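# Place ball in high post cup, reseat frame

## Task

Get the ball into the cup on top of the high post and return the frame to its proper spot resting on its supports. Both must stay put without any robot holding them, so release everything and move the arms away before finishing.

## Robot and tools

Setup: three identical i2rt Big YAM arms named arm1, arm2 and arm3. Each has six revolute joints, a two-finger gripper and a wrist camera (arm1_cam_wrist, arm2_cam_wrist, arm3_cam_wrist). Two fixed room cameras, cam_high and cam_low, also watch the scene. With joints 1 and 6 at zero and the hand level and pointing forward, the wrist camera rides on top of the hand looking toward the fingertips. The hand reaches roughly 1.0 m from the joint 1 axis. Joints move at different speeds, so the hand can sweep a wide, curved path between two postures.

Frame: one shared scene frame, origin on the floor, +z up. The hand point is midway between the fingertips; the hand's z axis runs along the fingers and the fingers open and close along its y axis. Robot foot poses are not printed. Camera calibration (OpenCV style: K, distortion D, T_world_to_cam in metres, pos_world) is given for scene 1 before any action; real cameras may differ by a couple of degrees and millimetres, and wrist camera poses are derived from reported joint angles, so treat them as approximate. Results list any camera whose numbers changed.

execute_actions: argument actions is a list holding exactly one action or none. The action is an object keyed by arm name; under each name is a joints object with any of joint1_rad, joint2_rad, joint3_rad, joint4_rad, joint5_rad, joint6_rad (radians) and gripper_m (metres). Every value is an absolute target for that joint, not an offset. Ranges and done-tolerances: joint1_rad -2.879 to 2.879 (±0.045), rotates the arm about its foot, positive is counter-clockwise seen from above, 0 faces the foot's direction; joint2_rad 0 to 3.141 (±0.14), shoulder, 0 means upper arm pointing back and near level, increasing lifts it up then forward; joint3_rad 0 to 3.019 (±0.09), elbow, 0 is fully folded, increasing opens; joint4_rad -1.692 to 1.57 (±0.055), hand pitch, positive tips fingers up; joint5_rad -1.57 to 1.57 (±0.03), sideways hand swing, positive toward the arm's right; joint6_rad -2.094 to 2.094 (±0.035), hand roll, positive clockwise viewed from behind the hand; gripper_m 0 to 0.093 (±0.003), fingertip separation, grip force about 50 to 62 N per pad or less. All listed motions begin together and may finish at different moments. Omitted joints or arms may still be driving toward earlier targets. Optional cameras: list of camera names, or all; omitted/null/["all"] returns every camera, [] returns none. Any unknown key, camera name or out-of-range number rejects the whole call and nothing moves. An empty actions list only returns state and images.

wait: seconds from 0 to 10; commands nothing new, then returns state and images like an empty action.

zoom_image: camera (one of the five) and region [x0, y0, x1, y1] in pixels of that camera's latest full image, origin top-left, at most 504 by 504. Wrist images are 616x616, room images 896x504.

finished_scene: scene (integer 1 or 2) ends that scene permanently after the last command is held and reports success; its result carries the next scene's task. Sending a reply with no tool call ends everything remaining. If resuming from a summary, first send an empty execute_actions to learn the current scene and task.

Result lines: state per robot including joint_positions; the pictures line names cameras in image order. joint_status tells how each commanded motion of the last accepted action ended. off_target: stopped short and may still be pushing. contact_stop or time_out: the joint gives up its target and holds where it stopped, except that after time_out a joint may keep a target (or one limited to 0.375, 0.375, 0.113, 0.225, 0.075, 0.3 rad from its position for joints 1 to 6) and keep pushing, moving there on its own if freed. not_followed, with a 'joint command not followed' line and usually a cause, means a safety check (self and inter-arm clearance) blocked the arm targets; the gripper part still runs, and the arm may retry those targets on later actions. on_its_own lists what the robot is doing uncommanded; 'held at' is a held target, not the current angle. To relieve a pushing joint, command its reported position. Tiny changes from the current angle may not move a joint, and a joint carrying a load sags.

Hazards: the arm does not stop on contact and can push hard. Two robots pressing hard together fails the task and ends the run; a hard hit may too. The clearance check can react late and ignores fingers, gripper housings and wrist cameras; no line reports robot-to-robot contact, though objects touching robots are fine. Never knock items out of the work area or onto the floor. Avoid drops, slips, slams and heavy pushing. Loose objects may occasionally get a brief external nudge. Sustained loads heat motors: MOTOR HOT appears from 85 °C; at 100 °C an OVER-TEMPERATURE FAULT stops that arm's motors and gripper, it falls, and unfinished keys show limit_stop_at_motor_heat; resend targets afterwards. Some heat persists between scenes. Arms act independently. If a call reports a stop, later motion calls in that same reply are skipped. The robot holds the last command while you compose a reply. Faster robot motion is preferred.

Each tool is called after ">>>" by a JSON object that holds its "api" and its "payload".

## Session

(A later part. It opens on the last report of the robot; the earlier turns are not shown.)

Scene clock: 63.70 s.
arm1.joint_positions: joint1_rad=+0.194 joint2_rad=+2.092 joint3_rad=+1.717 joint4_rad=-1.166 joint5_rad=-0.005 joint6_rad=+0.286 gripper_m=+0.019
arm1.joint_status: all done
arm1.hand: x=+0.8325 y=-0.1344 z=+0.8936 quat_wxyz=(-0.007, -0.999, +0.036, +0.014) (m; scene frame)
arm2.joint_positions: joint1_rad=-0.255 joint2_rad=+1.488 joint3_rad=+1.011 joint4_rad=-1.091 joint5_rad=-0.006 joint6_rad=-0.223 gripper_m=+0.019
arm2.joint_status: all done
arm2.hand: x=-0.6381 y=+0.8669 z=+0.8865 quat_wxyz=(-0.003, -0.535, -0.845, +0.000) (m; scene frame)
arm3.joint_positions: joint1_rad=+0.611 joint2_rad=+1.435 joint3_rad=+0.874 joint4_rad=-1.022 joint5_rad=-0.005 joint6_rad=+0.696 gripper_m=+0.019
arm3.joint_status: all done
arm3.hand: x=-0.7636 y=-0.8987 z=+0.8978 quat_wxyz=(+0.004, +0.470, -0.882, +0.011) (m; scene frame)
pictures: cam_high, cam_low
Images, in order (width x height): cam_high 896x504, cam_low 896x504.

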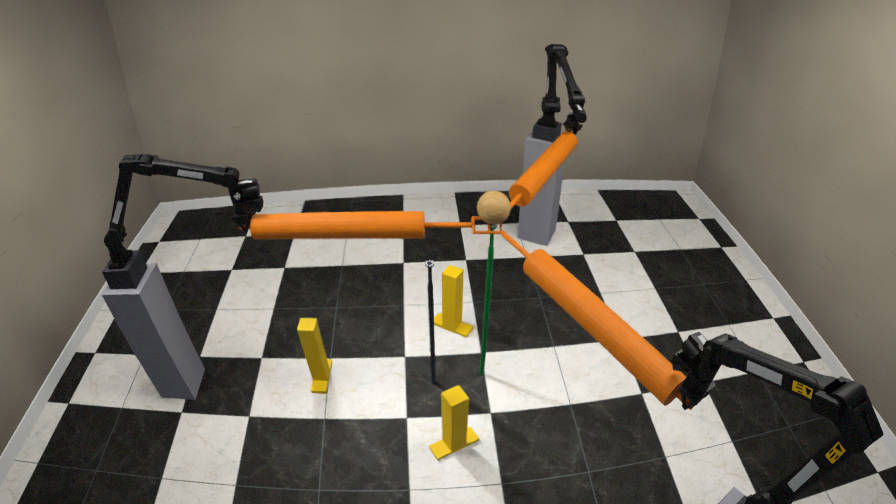

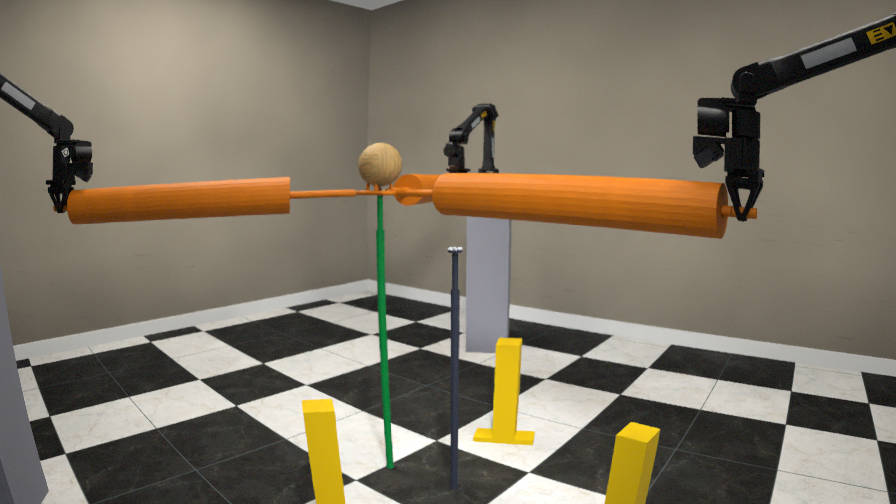

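>>> {"api": "execute_actions", "payload": {"actions": [{"arm1":{"joints":{"joint2_rad":2.102,"joint3_rad":1.693,"joint4_rad":-1.124}},"arm2":{"joints":{"joint1_rad":-0.258,"joint2_rad":1.50,"joint3_rad":1.003,"joint4_rad":-1.008}},"arm3":{"joints":{"joint1_rad":0.606,"joint2_rad":1.451,"joint3_rad":0.854,"joint4_rad":-0.949}}}], "cameras": ["cam_low","cam_high"]}}

>>> {"api": "zoom_image", "payload": {"camera": "cam_low", "region": [330, 140, 480, 270]}}

>>> {"api": "zoom_image", "payload": {"camera": "cam_high", "region": [405, 180, 535, 280]}}

Scene clock: 64.63 s.
arm1.joint_positions: joint1_rad=+0.194 joint2_rad=+2.102 joint3_rad=+1.694 joint4_rad=-1.129 joint5_rad=-0.006 joint6_rad=+0.285 gripper_m=+0.019
arm1.joint_status: all done
arm1.hand: x=+0.8334 y=-0.1343 z=+0.8798 quat_wxyz=(-0.008, -0.999, +0.036, +0.016) (m; scene frame)
arm2.joint_positions: joint1_rad=-0.255 joint2_rad=+1.506 joint3_rad=+0.984 joint4_rad=-1.036 joint5_rad=-0.005 joint6_rad=-0.224 gripper_m=+0.019
arm2.joint_status: all done
arm2.hand: x=-0.6379 y=+0.8660 z=+0.8705 quat_wxyz=(-0.006, -0.535, -0.845, +0.003) (m; scene frame)
arm3.joint_positions: joint1_rad=+0.608 joint2_rad=+1.465 joint3_rad=+0.844 joint4_rad=-0.961 joint5_rad=-0.005 joint6_rad=+0.696 gripper_m=+0.019
arm3.joint_status: all done
arm3.hand: x=-0.7623 y=-0.8998 z=+0.8781 quat_wxyz=(+0.003, +0.469, -0.883, +0.011) (m; scene frame)
pictures: cam_high, cam_low
Images, in order (width x height): cam_high 896x504, cam_low 896x504.

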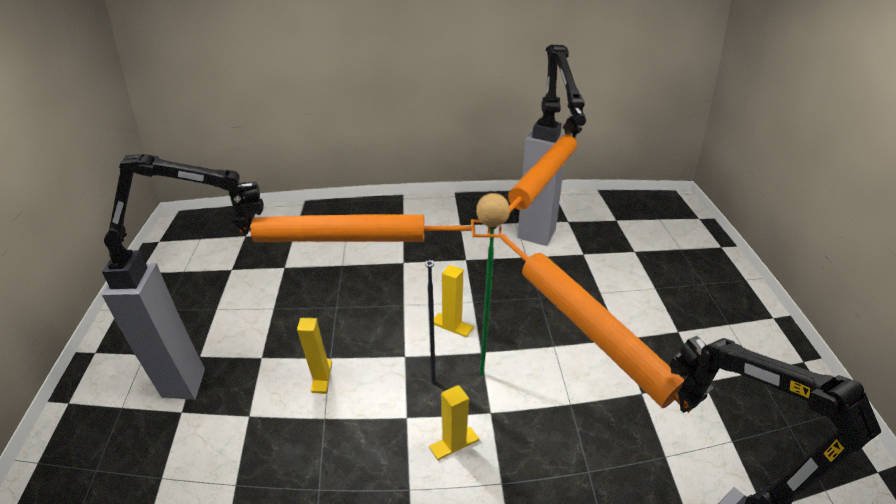

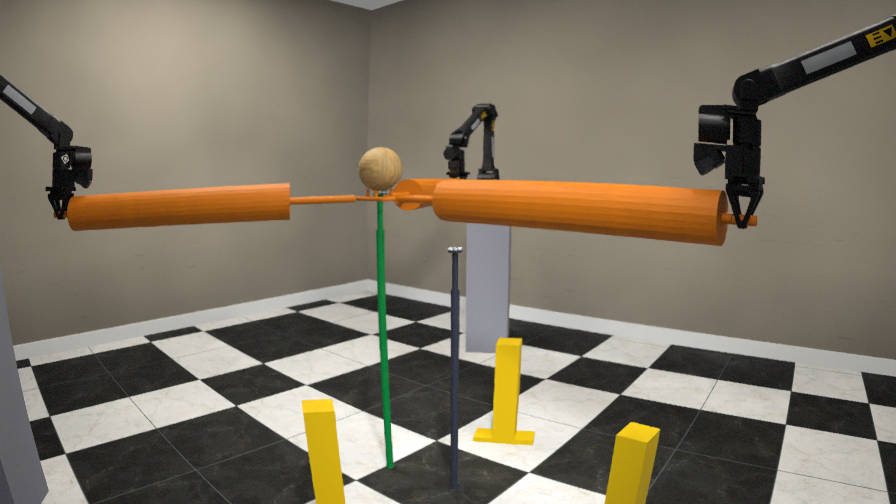

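Region (330, 140, 480, 270) of cam_low's 896x504 image, scaled by 3.360, with more detail than that image has; it fills the top 437 rows of this view, and the rest is white.

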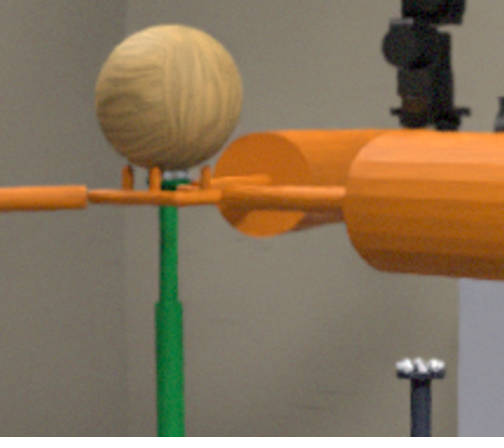

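Region (405, 180, 535, 280) of cam_high's 896x504 image, scaled by 3.877, with more detail than that image has; it fills the top 388 rows of this view, and the rest is white.

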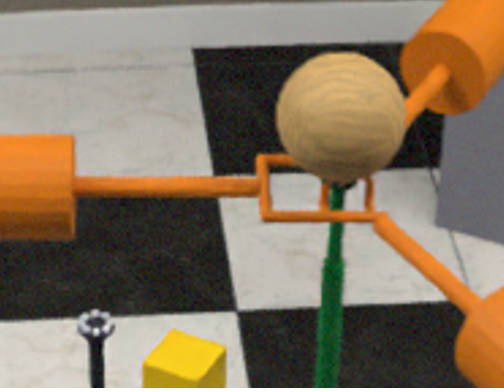

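>>> {"api": "execute_actions", "payload": {"actions": [{"arm1":{"joints":{"joint2_rad":2.151,"joint3_rad":1.657,"joint4_rad":-1.052}},"arm2":{"joints":{"joint2_rad":1.56,"joint3_rad":0.953,"joint4_rad":-0.908}},"arm3":{"joints":{"joint2_rad":1.522,"joint3_rad":0.808,"joint4_rad":-0.84}}}], "cameras": ["cam_low","cam_high"]}}

>>> {"api": "zoom_image", "payload": {"camera": "cam_low", "region": [340, 170, 440, 240]}}

>>> {"api": "zoom_image", "payload": {"camera": "cam_high", "region": [455, 205, 525, 265]}}

Scene clock: 65.73 s.
arm1.joint_positions: joint1_rad=+0.194 joint2_rad=+2.154 joint3_rad=+1.661 joint4_rad=-1.050 joint5_rad=-0.006 joint6_rad=+0.285 gripper_m=+0.019
arm1.joint_status: all done
arm1.hand: x=+0.8339 y=-0.1342 z=+0.8373 quat_wxyz=(-0.007, -0.999, +0.036, +0.013) (m; scene frame)
arm2.joint_positions: joint1_rad=-0.255 joint2_rad=+1.571 joint3_rad=+0.937 joint4_rad=-0.930 joint5_rad=-0.005 joint6_rad=-0.224 gripper_m=+0.019
arm2.joint_status: all done
arm2.hand: x=-0.6380 y=+0.8659 z=+0.8310 quat_wxyz=(-0.004, -0.535, -0.845, +0.001) (m; scene frame)
arm3.joint_positions: joint1_rad=+0.607 joint2_rad=+1.539 joint3_rad=+0.801 joint4_rad=-0.848 joint5_rad=-0.005 joint6_rad=+0.696 gripper_m=+0.019
arm3.joint_status: all done
arm3.hand: x=-0.7616 y=-0.9007 z=+0.8403 quat_wxyz=(+0.004, +0.469, -0.883, +0.012) (m; scene frame)
pictures: cam_high, cam_low
Images, in order (width x height): cam_high 896x504, cam_low 896x504.

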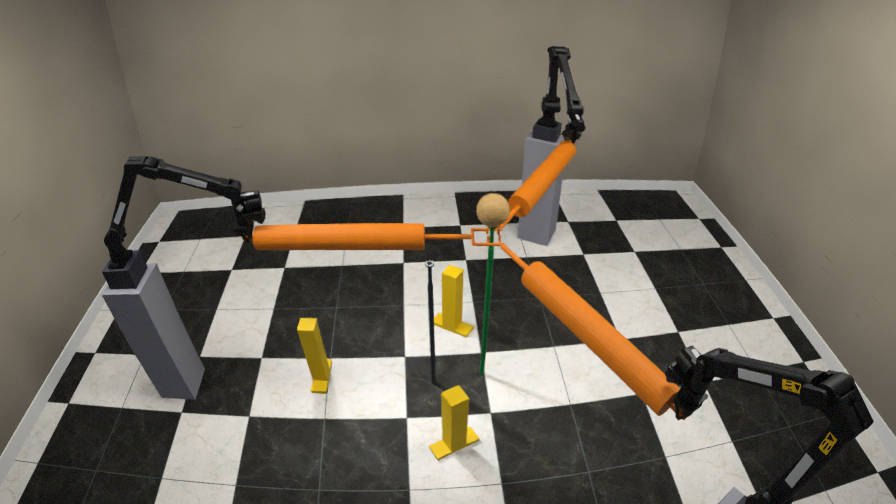

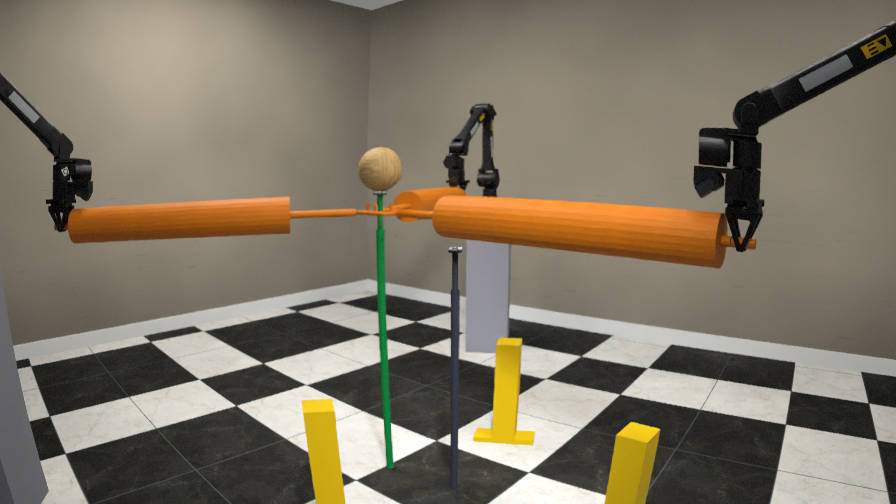

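Region (340, 170, 440, 240) of cam_low's 896x504 image, scaled by 5.040, with more detail than that image has; it fills the top 353 rows of this view, and the rest is white.

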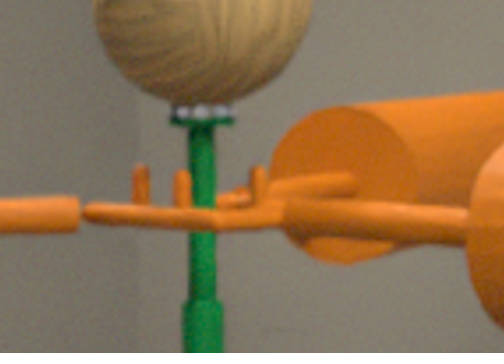

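Region (455, 205, 525, 265) of cam_high's 896x504 image, scaled by 7.200, with more detail than that image has; it fills the top 432 rows of this view, and the rest is white.

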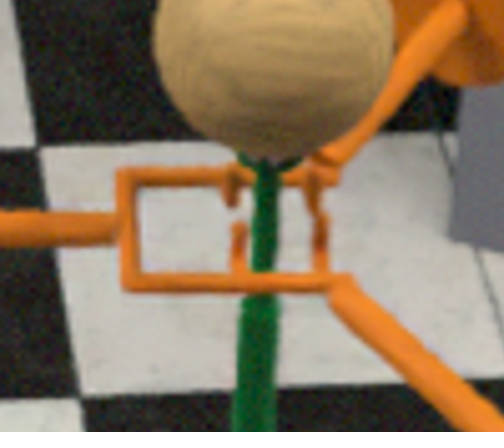

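>>> {"api": "execute_actions", "payload": {"actions": [{"arm1":{"joints":{"joint1_rad":0.219,"joint2_rad":2.052,"joint3_rad":1.535,"joint4_rad":-0.993,"joint6_rad":0.307}},"arm2":{"joints":{"joint1_rad":-0.173,"joint2_rad":1.587,"joint3_rad":1.016,"joint4_rad":-0.92,"joint6_rad":-0.144}},"arm3":{"joints":{"joint1_rad":0.509,"joint2_rad":1.518,"joint3_rad":0.794,"joint4_rad":-0.828,"joint6_rad":0.597}}}], "cameras": ["cam_low","cam_high"]}}

>>> {"api": "zoom_image", "payload": {"camera": "cam_low", "region": [340, 170, 440, 240]}}

>>> {"api": "zoom_image", "payload": {"camera": "cam_high", "region": [455, 205, 525, 265]}}

Scene clock: 67.30 s.
arm1.joint_positions: joint1_rad=+0.208 joint2_rad=+2.094 joint3_rad=+1.535 joint4_rad=-0.996 joint5_rad=-0.002 joint6_rad=+0.296 gripper_m=+0.019
arm1.joint_status: all done
arm1.hand: x=+0.8677 y=-0.1347 z=+0.8304 quat_wxyz=(-0.004, -0.999, +0.034, +0.008) (m; scene frame)
arm2.joint_positions: joint1_rad=-0.171 joint2_rad=+1.584 joint3_rad=+0.955 joint4_rad=-0.927 joint5_rad=-0.003 joint6_rad=-0.144 gripper_m=+0.019
arm2.joint_status: all done
arm2.hand: x=-0.6034 y=+0.8670 z=+0.8318 quat_wxyz=(-0.007, -0.533, -0.846, +0.004) (m; scene frame)
arm3.joint_positions: joint1_rad=+0.511 joint2_rad=+1.539 joint3_rad=+0.793 joint4_rad=-0.832 joint5_rad=-0.012 joint6_rad=+0.600 gripper_m=+0.019
arm3.joint_status: all done
arm3.hand: x=-0.7285 y=-0.8996 z=+0.8381 quat_wxyz=(+0.006, +0.469, -0.883, +0.007) (m; scene frame)
pictures: cam_high, cam_low
Images, in order (width x height): cam_high 896x504, cam_low 896x504.

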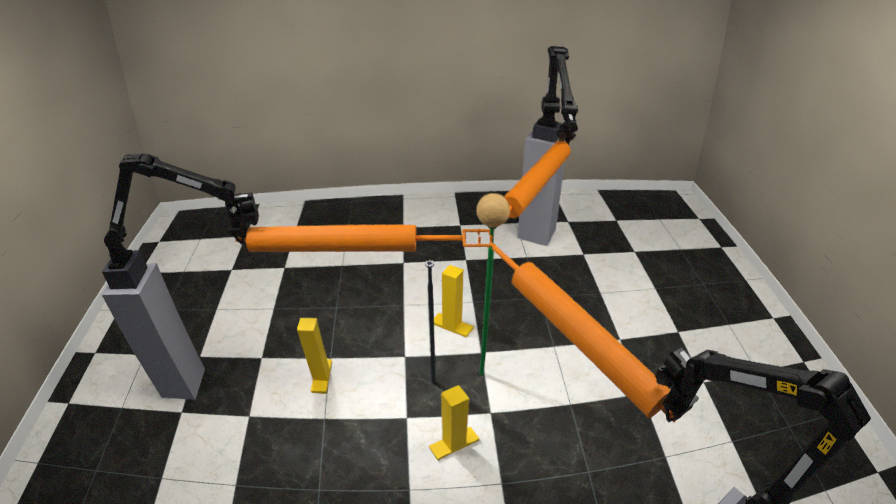

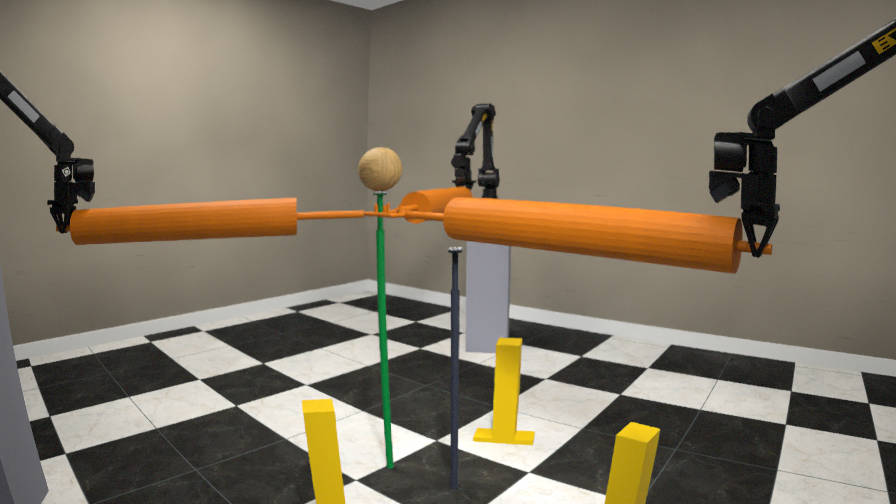

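Region (340, 170, 440, 240) of cam_low's 896x504 image, scaled by 5.040, with more detail than that image has; it fills the top 353 rows of this view, and the rest is white.

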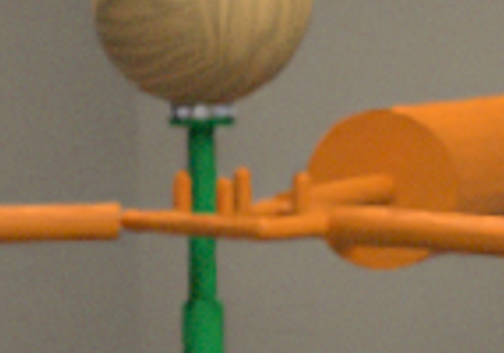

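Region (455, 205, 525, 265) of cam_high's 896x504 image, scaled by 7.200, with more detail than that image has; it fills the top 432 rows of this view, and the rest is white.

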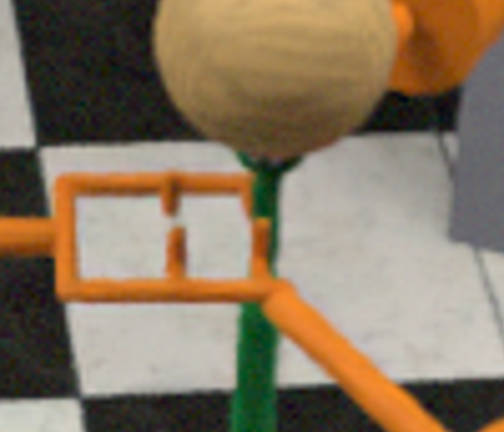

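>>> {"api": "execute_actions", "payload": {"actions": [{"arm1":{"joints":{"joint1_rad":0.232,"joint2_rad":1.864,"joint3_rad":1.19,"joint4_rad":-0.84,"joint6_rad":0.318}},"arm2":{"joints":{"joint1_rad":0.012,"joint2_rad":1.67,"joint3_rad":1.09,"joint4_rad":-0.912,"joint6_rad":0.042}},"arm3":{"joints":{"joint1_rad":0.241,"joint2_rad":1.568,"joint3_rad":0.862,"joint4_rad":-0.814,"joint6_rad":0.32}}}], "cameras": []}}

>>> {"api": "execute_actions", "payload": {"actions": [{"arm1":{"joints":{"joint1_rad":0.282,"joint2_rad":1.653,"joint3_rad":0.82,"joint4_rad":-0.685,"joint6_rad":0.37}},"arm2":{"joints":{"joint1_rad":0.232,"joint2_rad":1.815,"joint3_rad":1.266,"joint4_rad":-0.958,"joint6_rad":0.263}},"arm3":{"joints":{"joint1_rad":-0.028,"joint2_rad":1.711,"joint3_rad":1.01,"joint4_rad":-0.83,"joint6_rad":0.051}}}], "cameras": ["cam_low","cam_high"]}}

Scene clock: 70.30 s.
arm1.joint_positions: joint1_rad=+0.234 joint2_rad=+1.896 joint3_rad=+1.194 joint4_rad=-0.848 joint5_rad=-0.001 joint6_rad=+0.320 gripper_m=+0.019
arm1.joint_status: all done
arm1.hand: x=+0.9624 y=-0.1264 z=+0.8293 quat_wxyz=(-0.004, -0.999, +0.033, +0.010) (m; scene frame)
arm2.joint_positions: joint1_rad=+0.017 joint2_rad=+1.677 joint3_rad=+1.044 joint4_rad=-0.912 joint5_rad=-0.004 joint6_rad=+0.038 gripper_m=+0.019
arm2.joint_status: all done
arm2.hand: x=-0.5158 y=+0.8645 z=+0.8220 quat_wxyz=(-0.012, -0.531, -0.848, +0.005) (m; scene frame)
arm3.joint_positions: joint1_rad=+0.243 joint2_rad=+1.576 joint3_rad=+0.815 joint4_rad=-0.818 joint5_rad=-0.006 joint6_rad=+0.327 gripper_m=+0.019
arm3.joint_status: all done
arm3.hand: x=-0.6303 y=-0.9019 z=+0.8327 quat_wxyz=(+0.004, +0.471, -0.882, +0.007) (m; scene frame)
pictures: none
No camera images: the call's "cameras" was empty. Leave "cameras" out to get every camera's image.

Scene clock: 71.37 s.
arm1.joint_positions: joint1_rad=+0.282 joint2_rad=+1.683 joint3_rad=+0.822 joint4_rad=-0.694 joint5_rad=+0.001 joint6_rad=+0.366 gripper_m=+0.019
arm1.joint_status: all done
arm1.hand: x=+1.0829 y=-0.1137 z=+0.8178 quat_wxyz=(-0.003, -0.999, +0.032, +0.007) (m; scene frame)
arm2.joint_positions: joint1_rad=+0.237 joint2_rad=+1.827 joint3_rad=+1.226 joint4_rad=-0.946 joint5_rad=-0.002 joint6_rad=+0.260 gripper_m=+0.019
arm2.joint_status: all done
arm2.hand: x=-0.3959 y=+0.8736 z=+0.8115 quat_wxyz=(-0.011, -0.531, -0.847, +0.003) (m; scene frame)
arm3.joint_positions: joint1_rad=-0.027 joint2_rad=+1.728 joint3_rad=+0.974 joint4_rad=-0.827 joint5_rad=-0.004 joint6_rad=+0.057 gripper_m=+0.019
arm3.joint_status: all done
arm3.hand: x=-0.5097 y=-0.8906 z=+0.8204 quat_wxyz=(+0.004, +0.471, -0.882, +0.008) (m; scene frame)
pictures: cam_high, cam_low
Images, in order (width x height): cam_high 896x504, cam_low 896x504.

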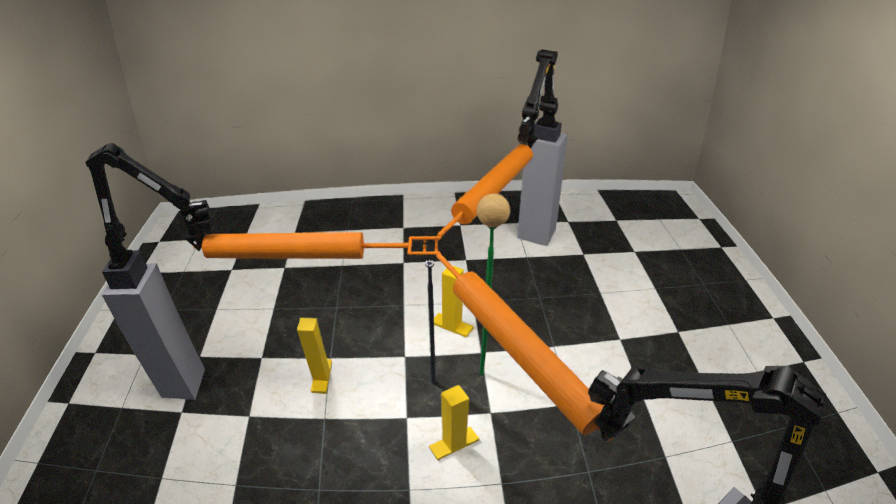

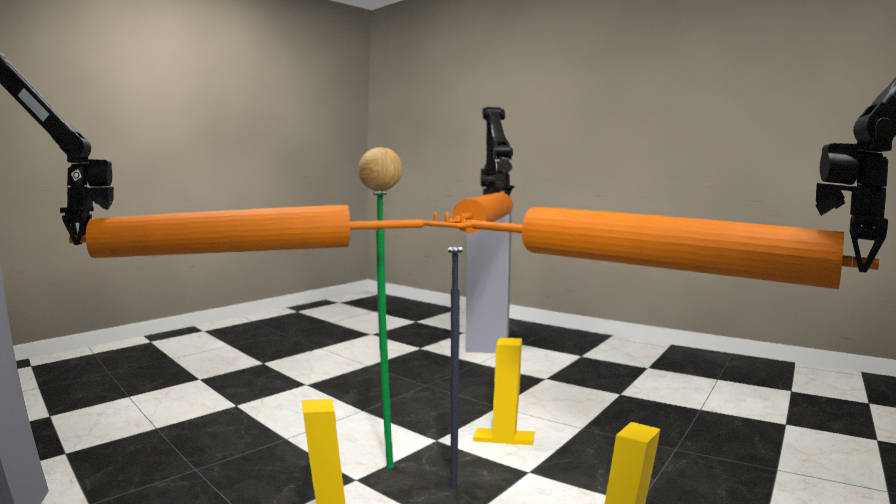

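>>> {"api": "execute_actions", "payload": {"actions": [{"arm1":{"joints":{"joint1_rad":0.369,"joint2_rad":1.523,"joint3_rad":0.498,"joint4_rad":-0.495,"joint6_rad":0.459}},"arm2":{"joints":{"joint1_rad":0.377,"joint2_rad":2.012,"joint3_rad":1.498,"joint4_rad":-0.991,"joint6_rad":0.411}},"arm3":{"joints":{"joint1_rad":-0.211,"joint2_rad":1.906,"joint3_rad":1.211,"joint4_rad":-0.835,"joint6_rad":-0.134}}}], "cameras": []}}

>>> {"api": "execute_actions", "payload": {"actions": [{"arm1":{"joints":{"joint1_rad":0.40,"joint2_rad":1.913,"joint3_rad":0.443,"joint4_rad":-0.08,"joint6_rad":0.488}},"arm2":{"joints":{"joint1_rad":0.402,"joint2_rad":2.193,"joint3_rad":1.522,"joint4_rad":-0.811,"joint6_rad":0.433}},"arm3":{"joints":{"joint1_rad":-0.24,"joint2_rad":2.118,"joint3_rad":1.245,"joint4_rad":-0.643,"joint6_rad":-0.158}}}], "cameras": ["cam_high"]}}

Scene clock: 72.80 s.
arm1.joint_positions: joint1_rad=+0.366 joint2_rad=+1.551 joint3_rad=+0.503 joint4_rad=-0.501 joint5_rad=+0.003 joint6_rad=+0.449 gripper_m=+0.019
arm1.joint_status: all done
arm1.hand: x=+1.1919 y=-0.1039 z=+0.7879 quat_wxyz=(-0.004, -0.999, +0.032, +0.010) (m; scene frame)
arm2.joint_positions: joint1_rad=+0.383 joint2_rad=+2.028 joint3_rad=+1.454 joint4_rad=-0.973 joint5_rad=-0.001 joint6_rad=+0.404 gripper_m=+0.019
arm2.joint_status: all done
arm2.hand: x=-0.2892 y=+0.8779 z=+0.7812 quat_wxyz=(-0.012, -0.530, -0.848, +0.001) (m; scene frame)
arm3.joint_positions: joint1_rad=-0.213 joint2_rad=+1.924 joint3_rad=+1.173 joint4_rad=-0.831 joint5_rad=-0.001 joint6_rad=-0.130 gripper_m=+0.019
arm3.joint_status: all done
arm3.hand: x=-0.3997 y=-0.8852 z=+0.7907 quat_wxyz=(+0.004, +0.472, -0.882, +0.008) (m; scene frame)
pictures: none
No camera images: the call's "cameras" was empty. Leave "cameras" out to get every camera's image.

Scene clock: 73.87 s.
arm1.joint_positions: joint1_rad=+0.391 joint2_rad=+1.907 joint3_rad=+0.448 joint4_rad=-0.091 joint5_rad=+0.003 joint6_rad=+0.473 gripper_m=+0.019
arm1.joint_status: all done
arm1.hand: x=+1.2123 y=-0.1027 z=+0.6945 quat_wxyz=(-0.004, -0.999, +0.031, +0.010) (m; scene frame)
arm2.joint_positions: joint1_rad=+0.402 joint2_rad=+2.221 joint3_rad=+1.474 joint4_rad=-0.800 joint5_rad=-0.004 joint6_rad=+0.425 gripper_m=+0.019
arm2.joint_status: all done
arm2.hand: x=-0.2709 y=+0.8774 z=+0.6792 quat_wxyz=(-0.012, -0.531, -0.847, +0.000) (m; scene frame)
arm3.joint_positions: joint1_rad=-0.239 joint2_rad=+2.149 joint3_rad=+1.204 joint4_rad=-0.637 joint5_rad=+0.003 joint6_rad=-0.156 gripper_m=+0.019
arm3.joint_status: all done
arm3.hand: x=-0.3796 y=-0.8854 z=+0.6902 quat_wxyz=(+0.004, +0.471, -0.882, +0.010) (m; scene frame)
pictures: cam_high
Images, in order (width x height): cam_high 896x504.

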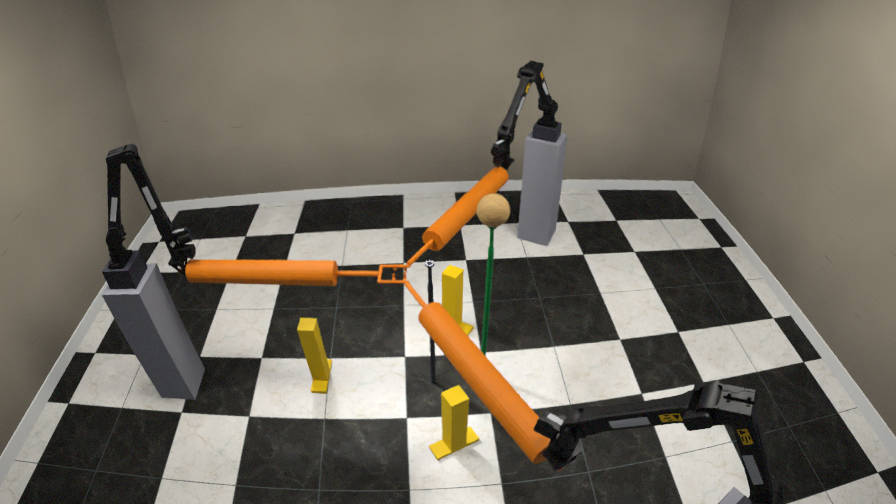

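>>> {"api": "execute_actions", "payload": {"actions": [{"arm1":{"joints":{"joint1_rad":0.405,"joint2_rad":2.293,"joint3_rad":0.552,"joint4_rad":0.208}},"arm2":{"joints":{"joint1_rad":0.404,"joint2_rad":2.35,"joint3_rad":1.546,"joint4_rad":-0.67}},"arm3":{"joints":{"joint1_rad":-0.233,"joint2_rad":2.309,"joint3_rad":1.285,"joint4_rad":-0.488,"joint6_rad":-0.152}}}], "cameras": []}}

>>> {"api": "execute_actions", "payload": {"actions": [{"arm1":{"joints":{"joint2_rad":2.61,"joint3_rad":0.70,"joint4_rad":0.37}},"arm2":{"joints":{"joint2_rad":2.54,"joint3_rad":1.616,"joint4_rad":-0.557}},"arm3":{"joints":{"joint1_rad":-0.23,"joint2_rad":2.523,"joint3_rad":1.374,"joint4_rad":-0.37}}}], "cameras": ["cam_low"]}}

Scene clock: 75.13 s.
arm1.joint_positions: joint1_rad=+0.400 joint2_rad=+2.288 joint3_rad=+0.547 joint4_rad=+0.194 joint5_rad=+0.003 joint6_rad=+0.482 gripper_m=+0.019
arm1.joint_status: all done
arm1.hand: x=+1.2091 y=-0.1066 z=+0.6034 quat_wxyz=(-0.005, -0.999, +0.031, +0.012) (m; scene frame)
arm2.joint_positions: joint1_rad=+0.401 joint2_rad=+2.375 joint3_rad=+1.495 joint4_rad=-0.670 joint5_rad=-0.003 joint6_rad=+0.427 gripper_m=+0.019
arm2.joint_status: all done
arm2.hand: x=-0.2719 y=+0.8772 z=+0.5979 quat_wxyz=(-0.011, -0.532, -0.846, +0.000) (m; scene frame)
arm3.joint_positions: joint1_rad=-0.229 joint2_rad=+2.340 joint3_rad=+1.243 joint4_rad=-0.491 joint5_rad=+0.000 joint6_rad=-0.150 gripper_m=+0.019
arm3.joint_status: all done
arm3.hand: x=-0.3850 y=-0.8846 z=+0.6041 quat_wxyz=(+0.007, +0.473, -0.881, +0.010) (m; scene frame)
pictures: none
No camera images: the call's "cameras" was empty. Leave "cameras" out to get every camera's image.

Scene clock: 76.10 s.
arm1.joint_positions: joint1_rad=+0.403 joint2_rad=+2.601 joint3_rad=+0.701 joint4_rad=+0.358 joint5_rad=+0.004 joint6_rad=+0.485 gripper_m=+0.019
arm1.joint_status: all done
arm1.hand: x=+1.2080 y=-0.1083 z=+0.5142 quat_wxyz=(-0.005, -0.999, +0.031, +0.014) (m; scene frame)
arm2.joint_positions: joint1_rad=+0.400 joint2_rad=+2.565 joint3_rad=+1.573 joint4_rad=-0.558 joint5_rad=-0.001 joint6_rad=+0.427 gripper_m=+0.019
arm2.joint_status: all done
arm2.hand: x=-0.2725 y=+0.8764 z=+0.5082 quat_wxyz=(-0.011, -0.533, -0.846, +0.001) (m; scene frame)
arm3.joint_positions: joint1_rad=-0.227 joint2_rad=+2.554 joint3_rad=+1.340 joint4_rad=-0.373 joint5_rad=-0.001 joint6_rad=-0.148 gripper_m=+0.019
arm3.joint_status: all done
arm3.hand: x=-0.3852 y=-0.8847 z=+0.5147 quat_wxyz=(+0.007, +0.474, -0.881, +0.009) (m; scene frame)
pictures: cam_low
Images, in order (width x height): cam_low 896x504.

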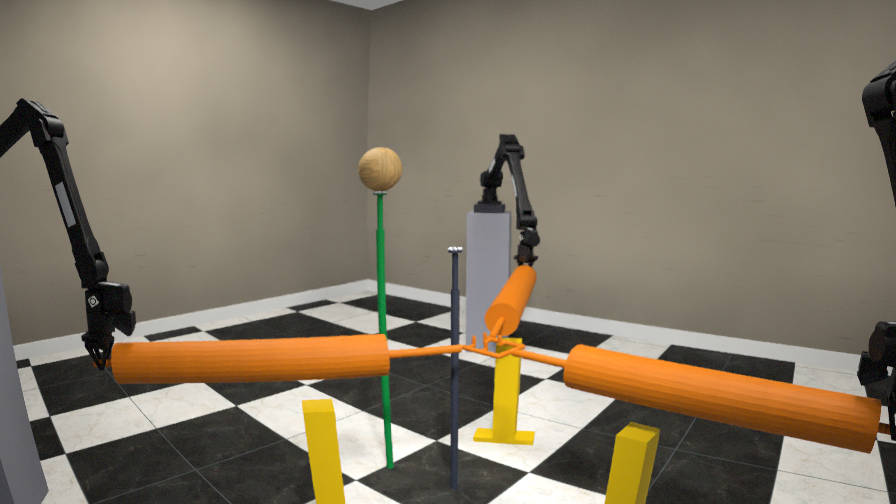

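>>> {"api": "execute_actions", "payload": {"actions": [{"arm1":{"joints":{"joint1_rad":0.392,"joint2_rad":2.783,"joint3_rad":0.808,"joint4_rad":0.418,"joint6_rad":0.482}},"arm2":{"joints":{"joint1_rad":0.408,"joint2_rad":2.666,"joint3_rad":1.696,"joint4_rad":-0.51}},"arm3":{"joints":{"joint1_rad":-0.239,"joint2_rad":2.655,"joint3_rad":1.465,"joint4_rad":-0.32,"joint6_rad":-0.156}}}], "cameras": ["cam_low","cam_high"]}}

Scene clock: 77.23 s.
arm1.joint_positions: joint1_rad=+0.398 joint2_rad=+2.775 joint3_rad=+0.810 joint4_rad=+0.414 joint5_rad=+0.003 joint6_rad=+0.483 gripper_m=+0.019
arm1.joint_status: all done
arm1.hand: x=+1.2143 y=-0.1043 z=+0.4585 quat_wxyz=(-0.004, -0.999, +0.033, +0.009) (m; scene frame)
arm2.joint_positions: joint1_rad=+0.408 joint2_rad=+2.682 joint3_rad=+1.651 joint4_rad=-0.518 joint5_rad=+0.000 joint6_rad=+0.430 gripper_m=+0.019
arm2.joint_status: all done
arm2.hand: x=-0.2676 y=+0.8782 z=+0.4578 quat_wxyz=(-0.011, -0.531, -0.847, +0.001) (m; scene frame)
arm3.joint_positions: joint1_rad=-0.234 joint2_rad=+2.681 joint3_rad=+1.433 joint4_rad=-0.329 joint5_rad=-0.002 joint6_rad=-0.151 gripper_m=+0.019
arm3.joint_status: all done
arm3.hand: x=-0.3774 y=-0.8825 z=+0.4646 quat_wxyz=(+0.002, +0.471, -0.882, +0.007) (m; scene frame)
pictures: cam_high, cam_low
Images, in order (width x height): cam_high 896x504, cam_low 896x504.

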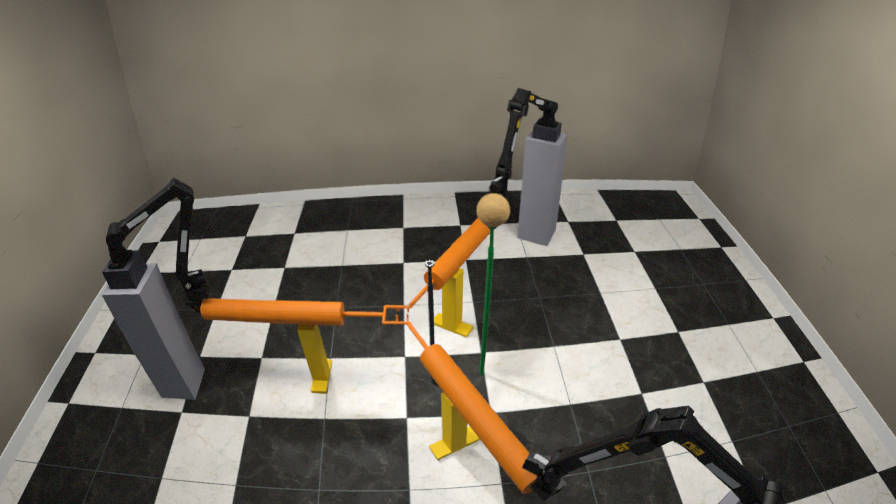

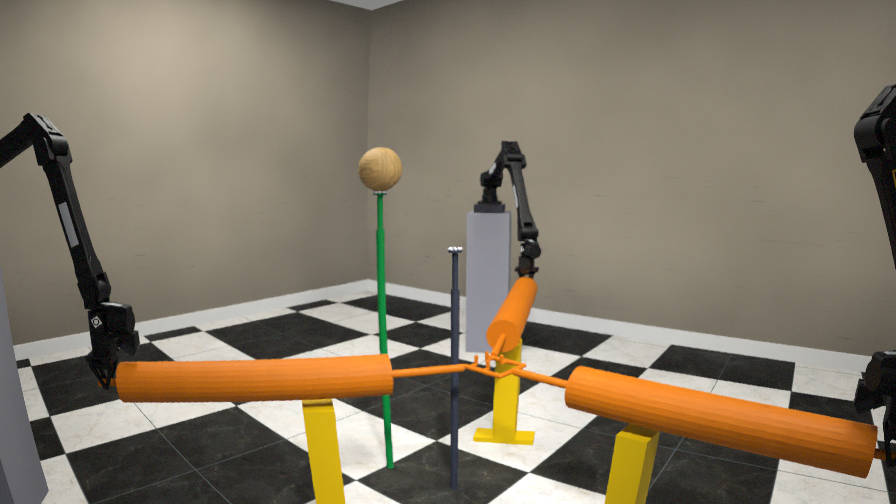

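>>> {"api": "execute_actions", "payload": {"actions": [{"arm1":{"joints":{"joint1_rad":0.398,"joint2_rad":2.842,"joint3_rad":0.863,"joint4_rad":0.428}},"arm2":{"joints":{"joint1_rad":0.403,"joint2_rad":2.729,"joint3_rad":1.732,"joint4_rad":-0.492}},"arm3":{"joints":{"joint1_rad":-0.232,"joint2_rad":2.717,"joint3_rad":1.498,"joint4_rad":-0.305}}}], "cameras": ["cam_low"]}}

Scene clock: 78.13 s.
arm1.joint_positions: joint1_rad=+0.398 joint2_rad=+2.833 joint3_rad=+0.859 joint4_rad=+0.421 joint5_rad=+0.000 joint6_rad=+0.483 gripper_m=+0.019
arm1.joint_status: all done
arm1.hand: x=+1.2142 y=-0.1048 z=+0.4378 quat_wxyz=(-0.005, -0.999, +0.033, +0.008) (m; scene frame)
arm2.joint_positions: joint1_rad=+0.407 joint2_rad=+2.733 joint3_rad=+1.688 joint4_rad=-0.504 joint5_rad=+0.000 joint6_rad=+0.430 gripper_m=+0.019
arm2.joint_status: all done
arm2.hand: x=-0.2679 y=+0.8776 z=+0.4362 quat_wxyz=(-0.011, -0.531, -0.847, +0.001) (m; scene frame)
arm3.joint_positions: joint1_rad=-0.234 joint2_rad=+2.730 joint3_rad=+1.467 joint4_rad=-0.316 joint5_rad=-0.002 joint6_rad=-0.151 gripper_m=+0.019
arm3.joint_status: all done
arm3.hand: x=-0.3777 y=-0.8831 z=+0.4449 quat_wxyz=(+0.002, +0.471, -0.882, +0.007) (m; scene frame)
pictures: cam_low
Images, in order (width x height): cam_low 896x504.

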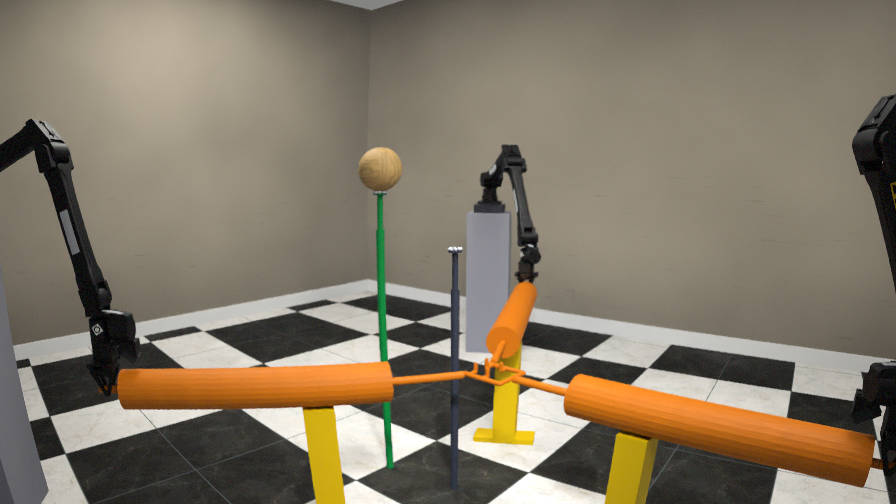

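>>> {"api": "execute_actions", "payload": {"actions": [{"arm1":{"joints":{"joint2_rad":2.835,"joint3_rad":0.859,"joint4_rad":0.421}},"arm2":{"joints":{"joint2_rad":2.745,"joint3_rad":1.705,"joint4_rad":-0.5}},"arm3":{"joints":{"joint2_rad":2.738,"joint3_rad":1.478,"joint4_rad":-0.312}}}], "cameras": []}}

>>> {"api": "execute_actions", "payload": {"actions": [{"arm1":{"joints":{"gripper_m":0.085}},"arm2":{"joints":{"gripper_m":0.085,"joint3_rad":1.695}},"arm3":{"joints":{"gripper_m":0.085,"joint3_rad":1.47}}}]}}

Scene clock: 78.87 s.
arm1.joint_positions: joint1_rad=+0.398 joint2_rad=+2.833 joint3_rad=+0.859 joint4_rad=+0.421 joint5_rad=+0.000 joint6_rad=+0.483 gripper_m=+0.019
arm1.joint_status: all done
arm1.hand: x=+1.2142 y=-0.1048 z=+0.4378 quat_wxyz=(-0.005, -0.999, +0.033, +0.008) (m; scene frame)
arm2.joint_positions: joint1_rad=+0.406 joint2_rad=+2.735 joint3_rad=+1.688 joint4_rad=-0.504 joint5_rad=+0.000 joint6_rad=+0.430 gripper_m=+0.019
arm2.joint_status: all done
arm2.hand: x=-0.2686 y=+0.8778 z=+0.4353 quat_wxyz=(-0.010, -0.531, -0.847, +0.002) (m; scene frame)
arm3.joint_positions: joint1_rad=-0.234 joint2_rad=+2.731 joint3_rad=+1.467 joint4_rad=-0.316 joint5_rad=-0.002 joint6_rad=-0.151 gripper_m=+0.019
arm3.joint_status: all done
arm3.hand: x=-0.3785 y=-0.8837 z=+0.4440 quat_wxyz=(+0.003, +0.472, -0.882, +0.007) (m; scene frame)
pictures: none
No camera images: the call's "cameras" was empty. Leave "cameras" out to get every camera's image.

Scene clock: 79.57 s.
arm1.joint_positions: joint1_rad=+0.398 joint2_rad=+2.833 joint3_rad=+0.859 joint4_rad=+0.421 joint5_rad=+0.000 joint6_rad=+0.483 gripper_m=+0.085
arm1.joint_status: all done
arm1.hand: x=+1.2142 y=-0.1048 z=+0.4378 quat_wxyz=(-0.005, -0.999, +0.033, +0.008) (m; scene frame)
arm2.joint_positions: joint1_rad=+0.406 joint2_rad=+2.735 joint3_rad=+1.688 joint4_rad=-0.504 joint5_rad=+0.000 joint6_rad=+0.430 gripper_m=+0.085
arm2.joint_status: all done
arm2.hand: x=-0.2686 y=+0.8778 z=+0.4353 quat_wxyz=(-0.010, -0.531, -0.847, +0.002) (m; scene frame)
arm3.joint_positions: joint1_rad=-0.234 joint2_rad=+2.731 joint3_rad=+1.467 joint4_rad=-0.316 joint5_rad=-0.002 joint6_rad=-0.151 gripper_m=+0.085
arm3.joint_status: all done
arm3.hand: x=-0.3785 y=-0.8837 z=+0.4440 quat_wxyz=(+0.003, +0.472, -0.882, +0.007) (m; scene frame)
pictures: arm1_cam_wrist, arm2_cam_wrist, arm3_cam_wrist, cam_high, cam_low
camera_calibration (this result's frames):
arm1_cam_wrist: T_world_to_cam=[[0.0860035, 0.996237, -0.0107279, 0.0114294], [0.817059, -0.0643656, 0.57295, -1.2465], [0.570103, -0.058041, -0.81952, -0.217122], [0, 0, 0, 1]] pos_world=[1.14126, -0.10422, 0.536368]
arm2_cam_wrist: T_world_to_cam=[[-0.90378, -0.427833, -0.0118339, 0.135364], [-0.356291, 0.736756, 0.574671, -0.993537], [-0.237145, 0.523593, -0.818299, -0.0458872], [0, 0, 0, 1]] pos_world=[-0.242531, 0.813934, 0.535009]
arm3_cam_wrist: T_world_to_cam=[[0.832068, -0.554598, 0.00917895, -0.184798], [-0.456002, -0.674534, 0.580574, -1.01876], [-0.315794, -0.487263, -0.814155, -0.0660156], [0, 0, 0, 1]] pos_world=[-0.331638, -0.821842, 0.539414]
Images, in order (width x height): arm1_cam_wrist 616x616, arm2_cam_wrist 616x616, arm3_cam_wrist 616x616, cam_high 896x504, cam_low 896x504.

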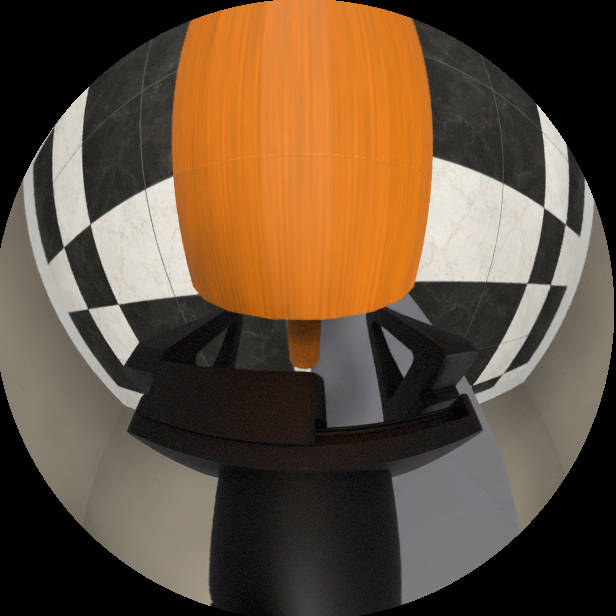

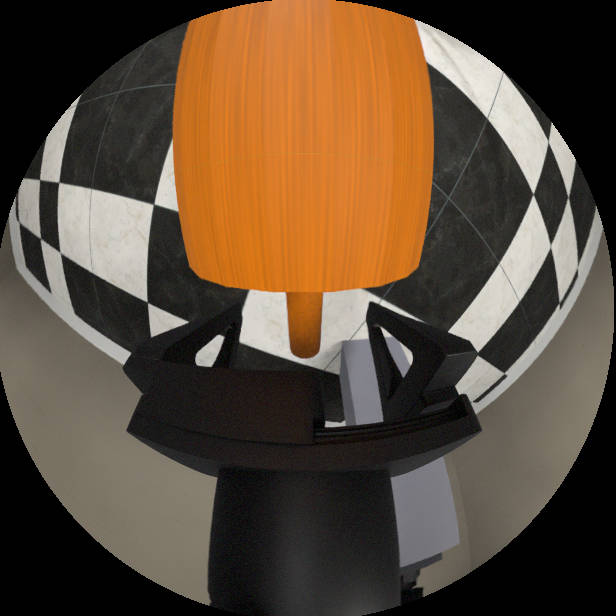

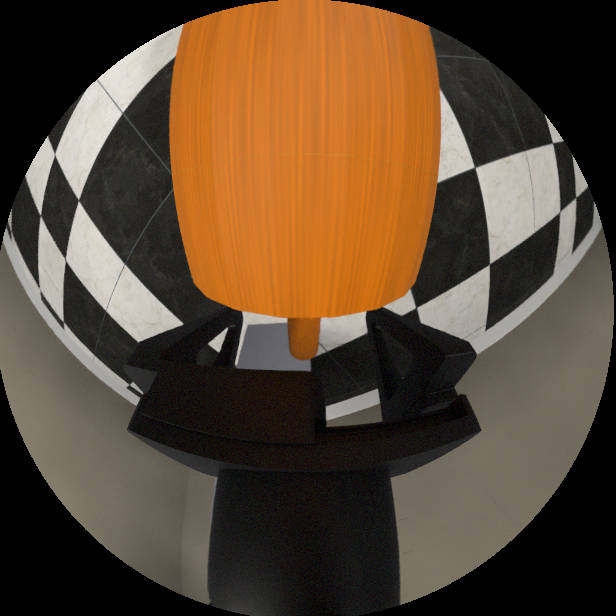

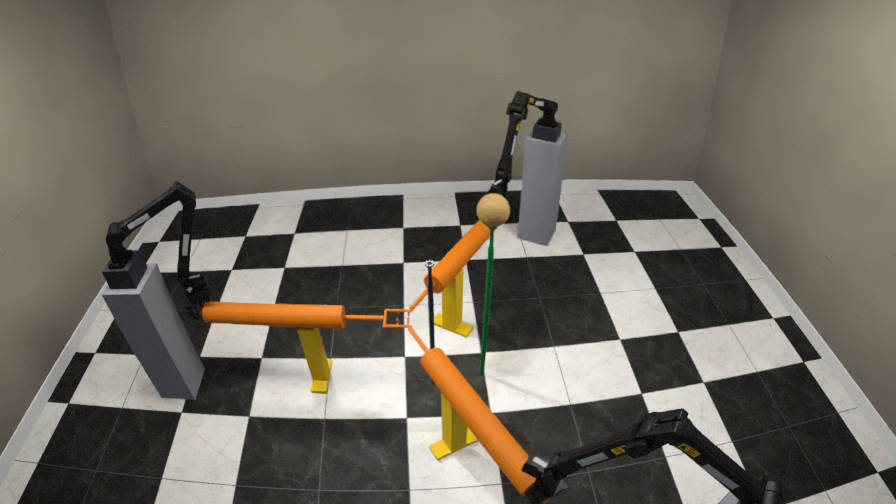

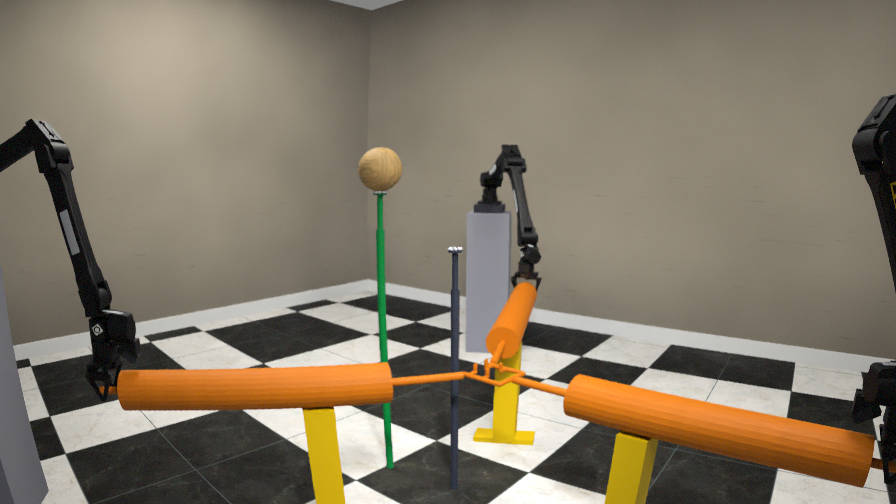

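>>> {"api": "execute_actions", "payload": {"actions": [{"arm1":{"joints":{"joint2_rad":2.58,"joint3_rad":0.665,"joint4_rad":0.345}},"arm2":{"joints":{"joint2_rad":2.53,"joint3_rad":1.55,"joint4_rad":-0.58}},"arm3":{"joints":{"joint2_rad":2.51,"joint3_rad":1.31,"joint4_rad":-0.39}}}], "cameras": []}}

>>> {"api": "execute_actions", "payload": {"actions": [{"arm1":{"joints":{"joint2_rad":1.9,"joint3_rad":0.5,"joint4_rad":0.1}},"arm2":{"joints":{"joint2_rad":1.9,"joint3_rad":1.2,"joint4_rad":-0.8}},"arm3":{"joints":{"joint2_rad":1.9,"joint3_rad":1.05,"joint4_rad":-0.65}}}], "cameras": ["cam_low","cam_high"]}}

Scene clock: 81.30 s.
arm1.joint_positions: joint1_rad=+0.398 joint2_rad=+2.572 joint3_rad=+0.673 joint4_rad=+0.349 joint5_rad=+0.000 joint6_rad=+0.483 gripper_m=+0.085
arm1.joint_status: all done
arm1.hand: x=+1.2129 y=-0.1052 z=+0.5243 quat_wxyz=(-0.005, -0.999, +0.033, +0.009) (m; scene frame)
arm2.joint_positions: joint1_rad=+0.406 joint2_rad=+2.518 joint3_rad=+1.542 joint4_rad=-0.572 joint5_rad=+0.000 joint6_rad=+0.430 gripper_m=+0.085
arm2.joint_status: all done
arm2.hand: x=-0.2716 y=+0.8803 z=+0.5283 quat_wxyz=(-0.012, -0.531, -0.847, +0.002) (m; scene frame)
arm3.joint_positions: joint1_rad=-0.234 joint2_rad=+2.489 joint3_rad=+1.307 joint4_rad=-0.387 joint5_rad=-0.002 joint6_rad=-0.151 gripper_m=+0.085
arm3.joint_status: all done
arm3.hand: x=-0.3792 y=-0.8826 z=+0.5420 quat_wxyz=(-0.002, +0.472, -0.882, +0.006) (m; scene frame)
pictures: none
No camera images: the call's "cameras" was empty. Leave "cameras" out to get every camera's image.

Scene clock: 82.80 s.
arm1.joint_positions: joint1_rad=+0.398 joint2_rad=+1.896 joint3_rad=+0.505 joint4_rad=+0.106 joint5_rad=+0.000 joint6_rad=+0.483 gripper_m=+0.085
arm1.joint_status: all done
arm1.hand: x=+1.1347 y=-0.1396 z=+0.7102 quat_wxyz=(-0.063, -0.989, +0.033, +0.128) (m; scene frame)
arm2.joint_positions: joint1_rad=+0.406 joint2_rad=+1.877 joint3_rad=+1.204 joint4_rad=-0.790 joint5_rad=+0.000 joint6_rad=+0.430 gripper_m=+0.085
arm2.joint_status: all done
arm2.hand: x=-0.3198 y=+0.9202 z=+0.7825 quat_wxyz=(-0.054, -0.531, -0.846, +0.007) (m; scene frame)
arm3.joint_positions: joint1_rad=-0.234 joint2_rad=+1.886 joint3_rad=+1.043 joint4_rad=-0.643 joint5_rad=-0.002 joint6_rad=-0.151 gripper_m=+0.085
arm3.joint_status: all done
arm3.hand: x=-0.4018 y=-0.9027 z=+0.7742 quat_wxyz=(-0.041, +0.471, -0.881, -0.008) (m; scene frame)
pictures: cam_high, cam_low
Images, in order (width x height): cam_high 896x504, cam_low 896x504.

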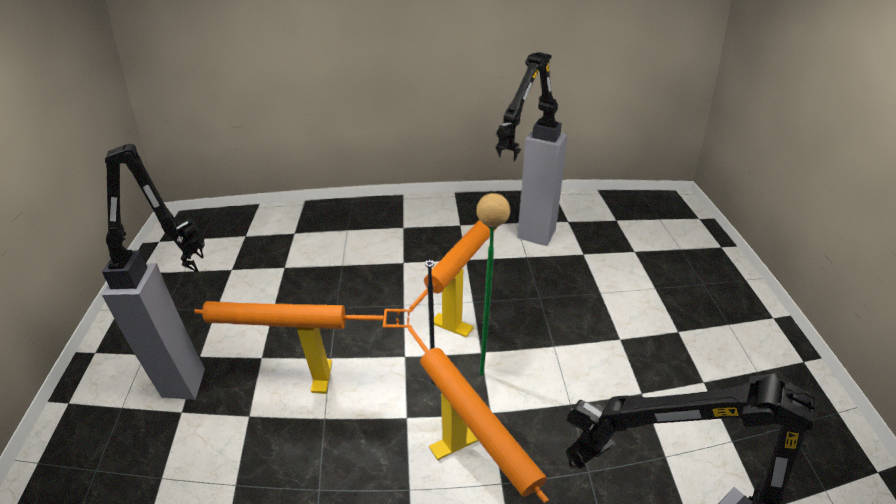

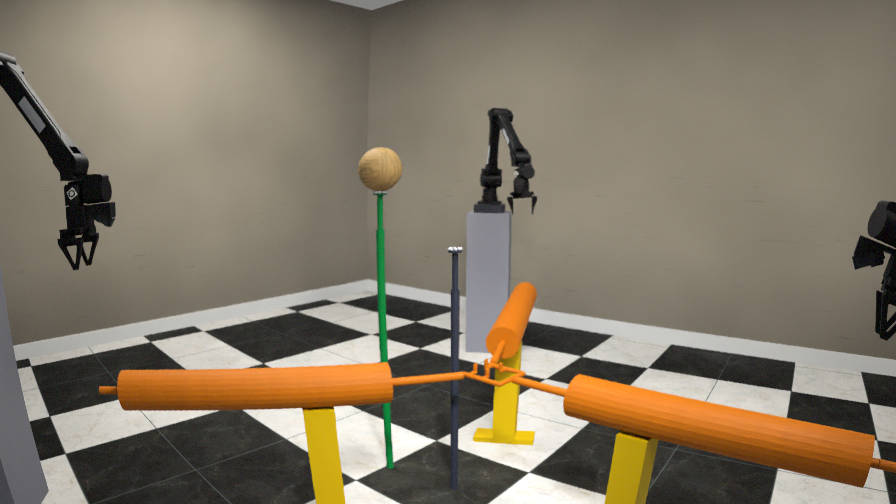

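>>> {"api": "finished_scene", "payload": {"scene": 1}}

The scene is finished: the task was done.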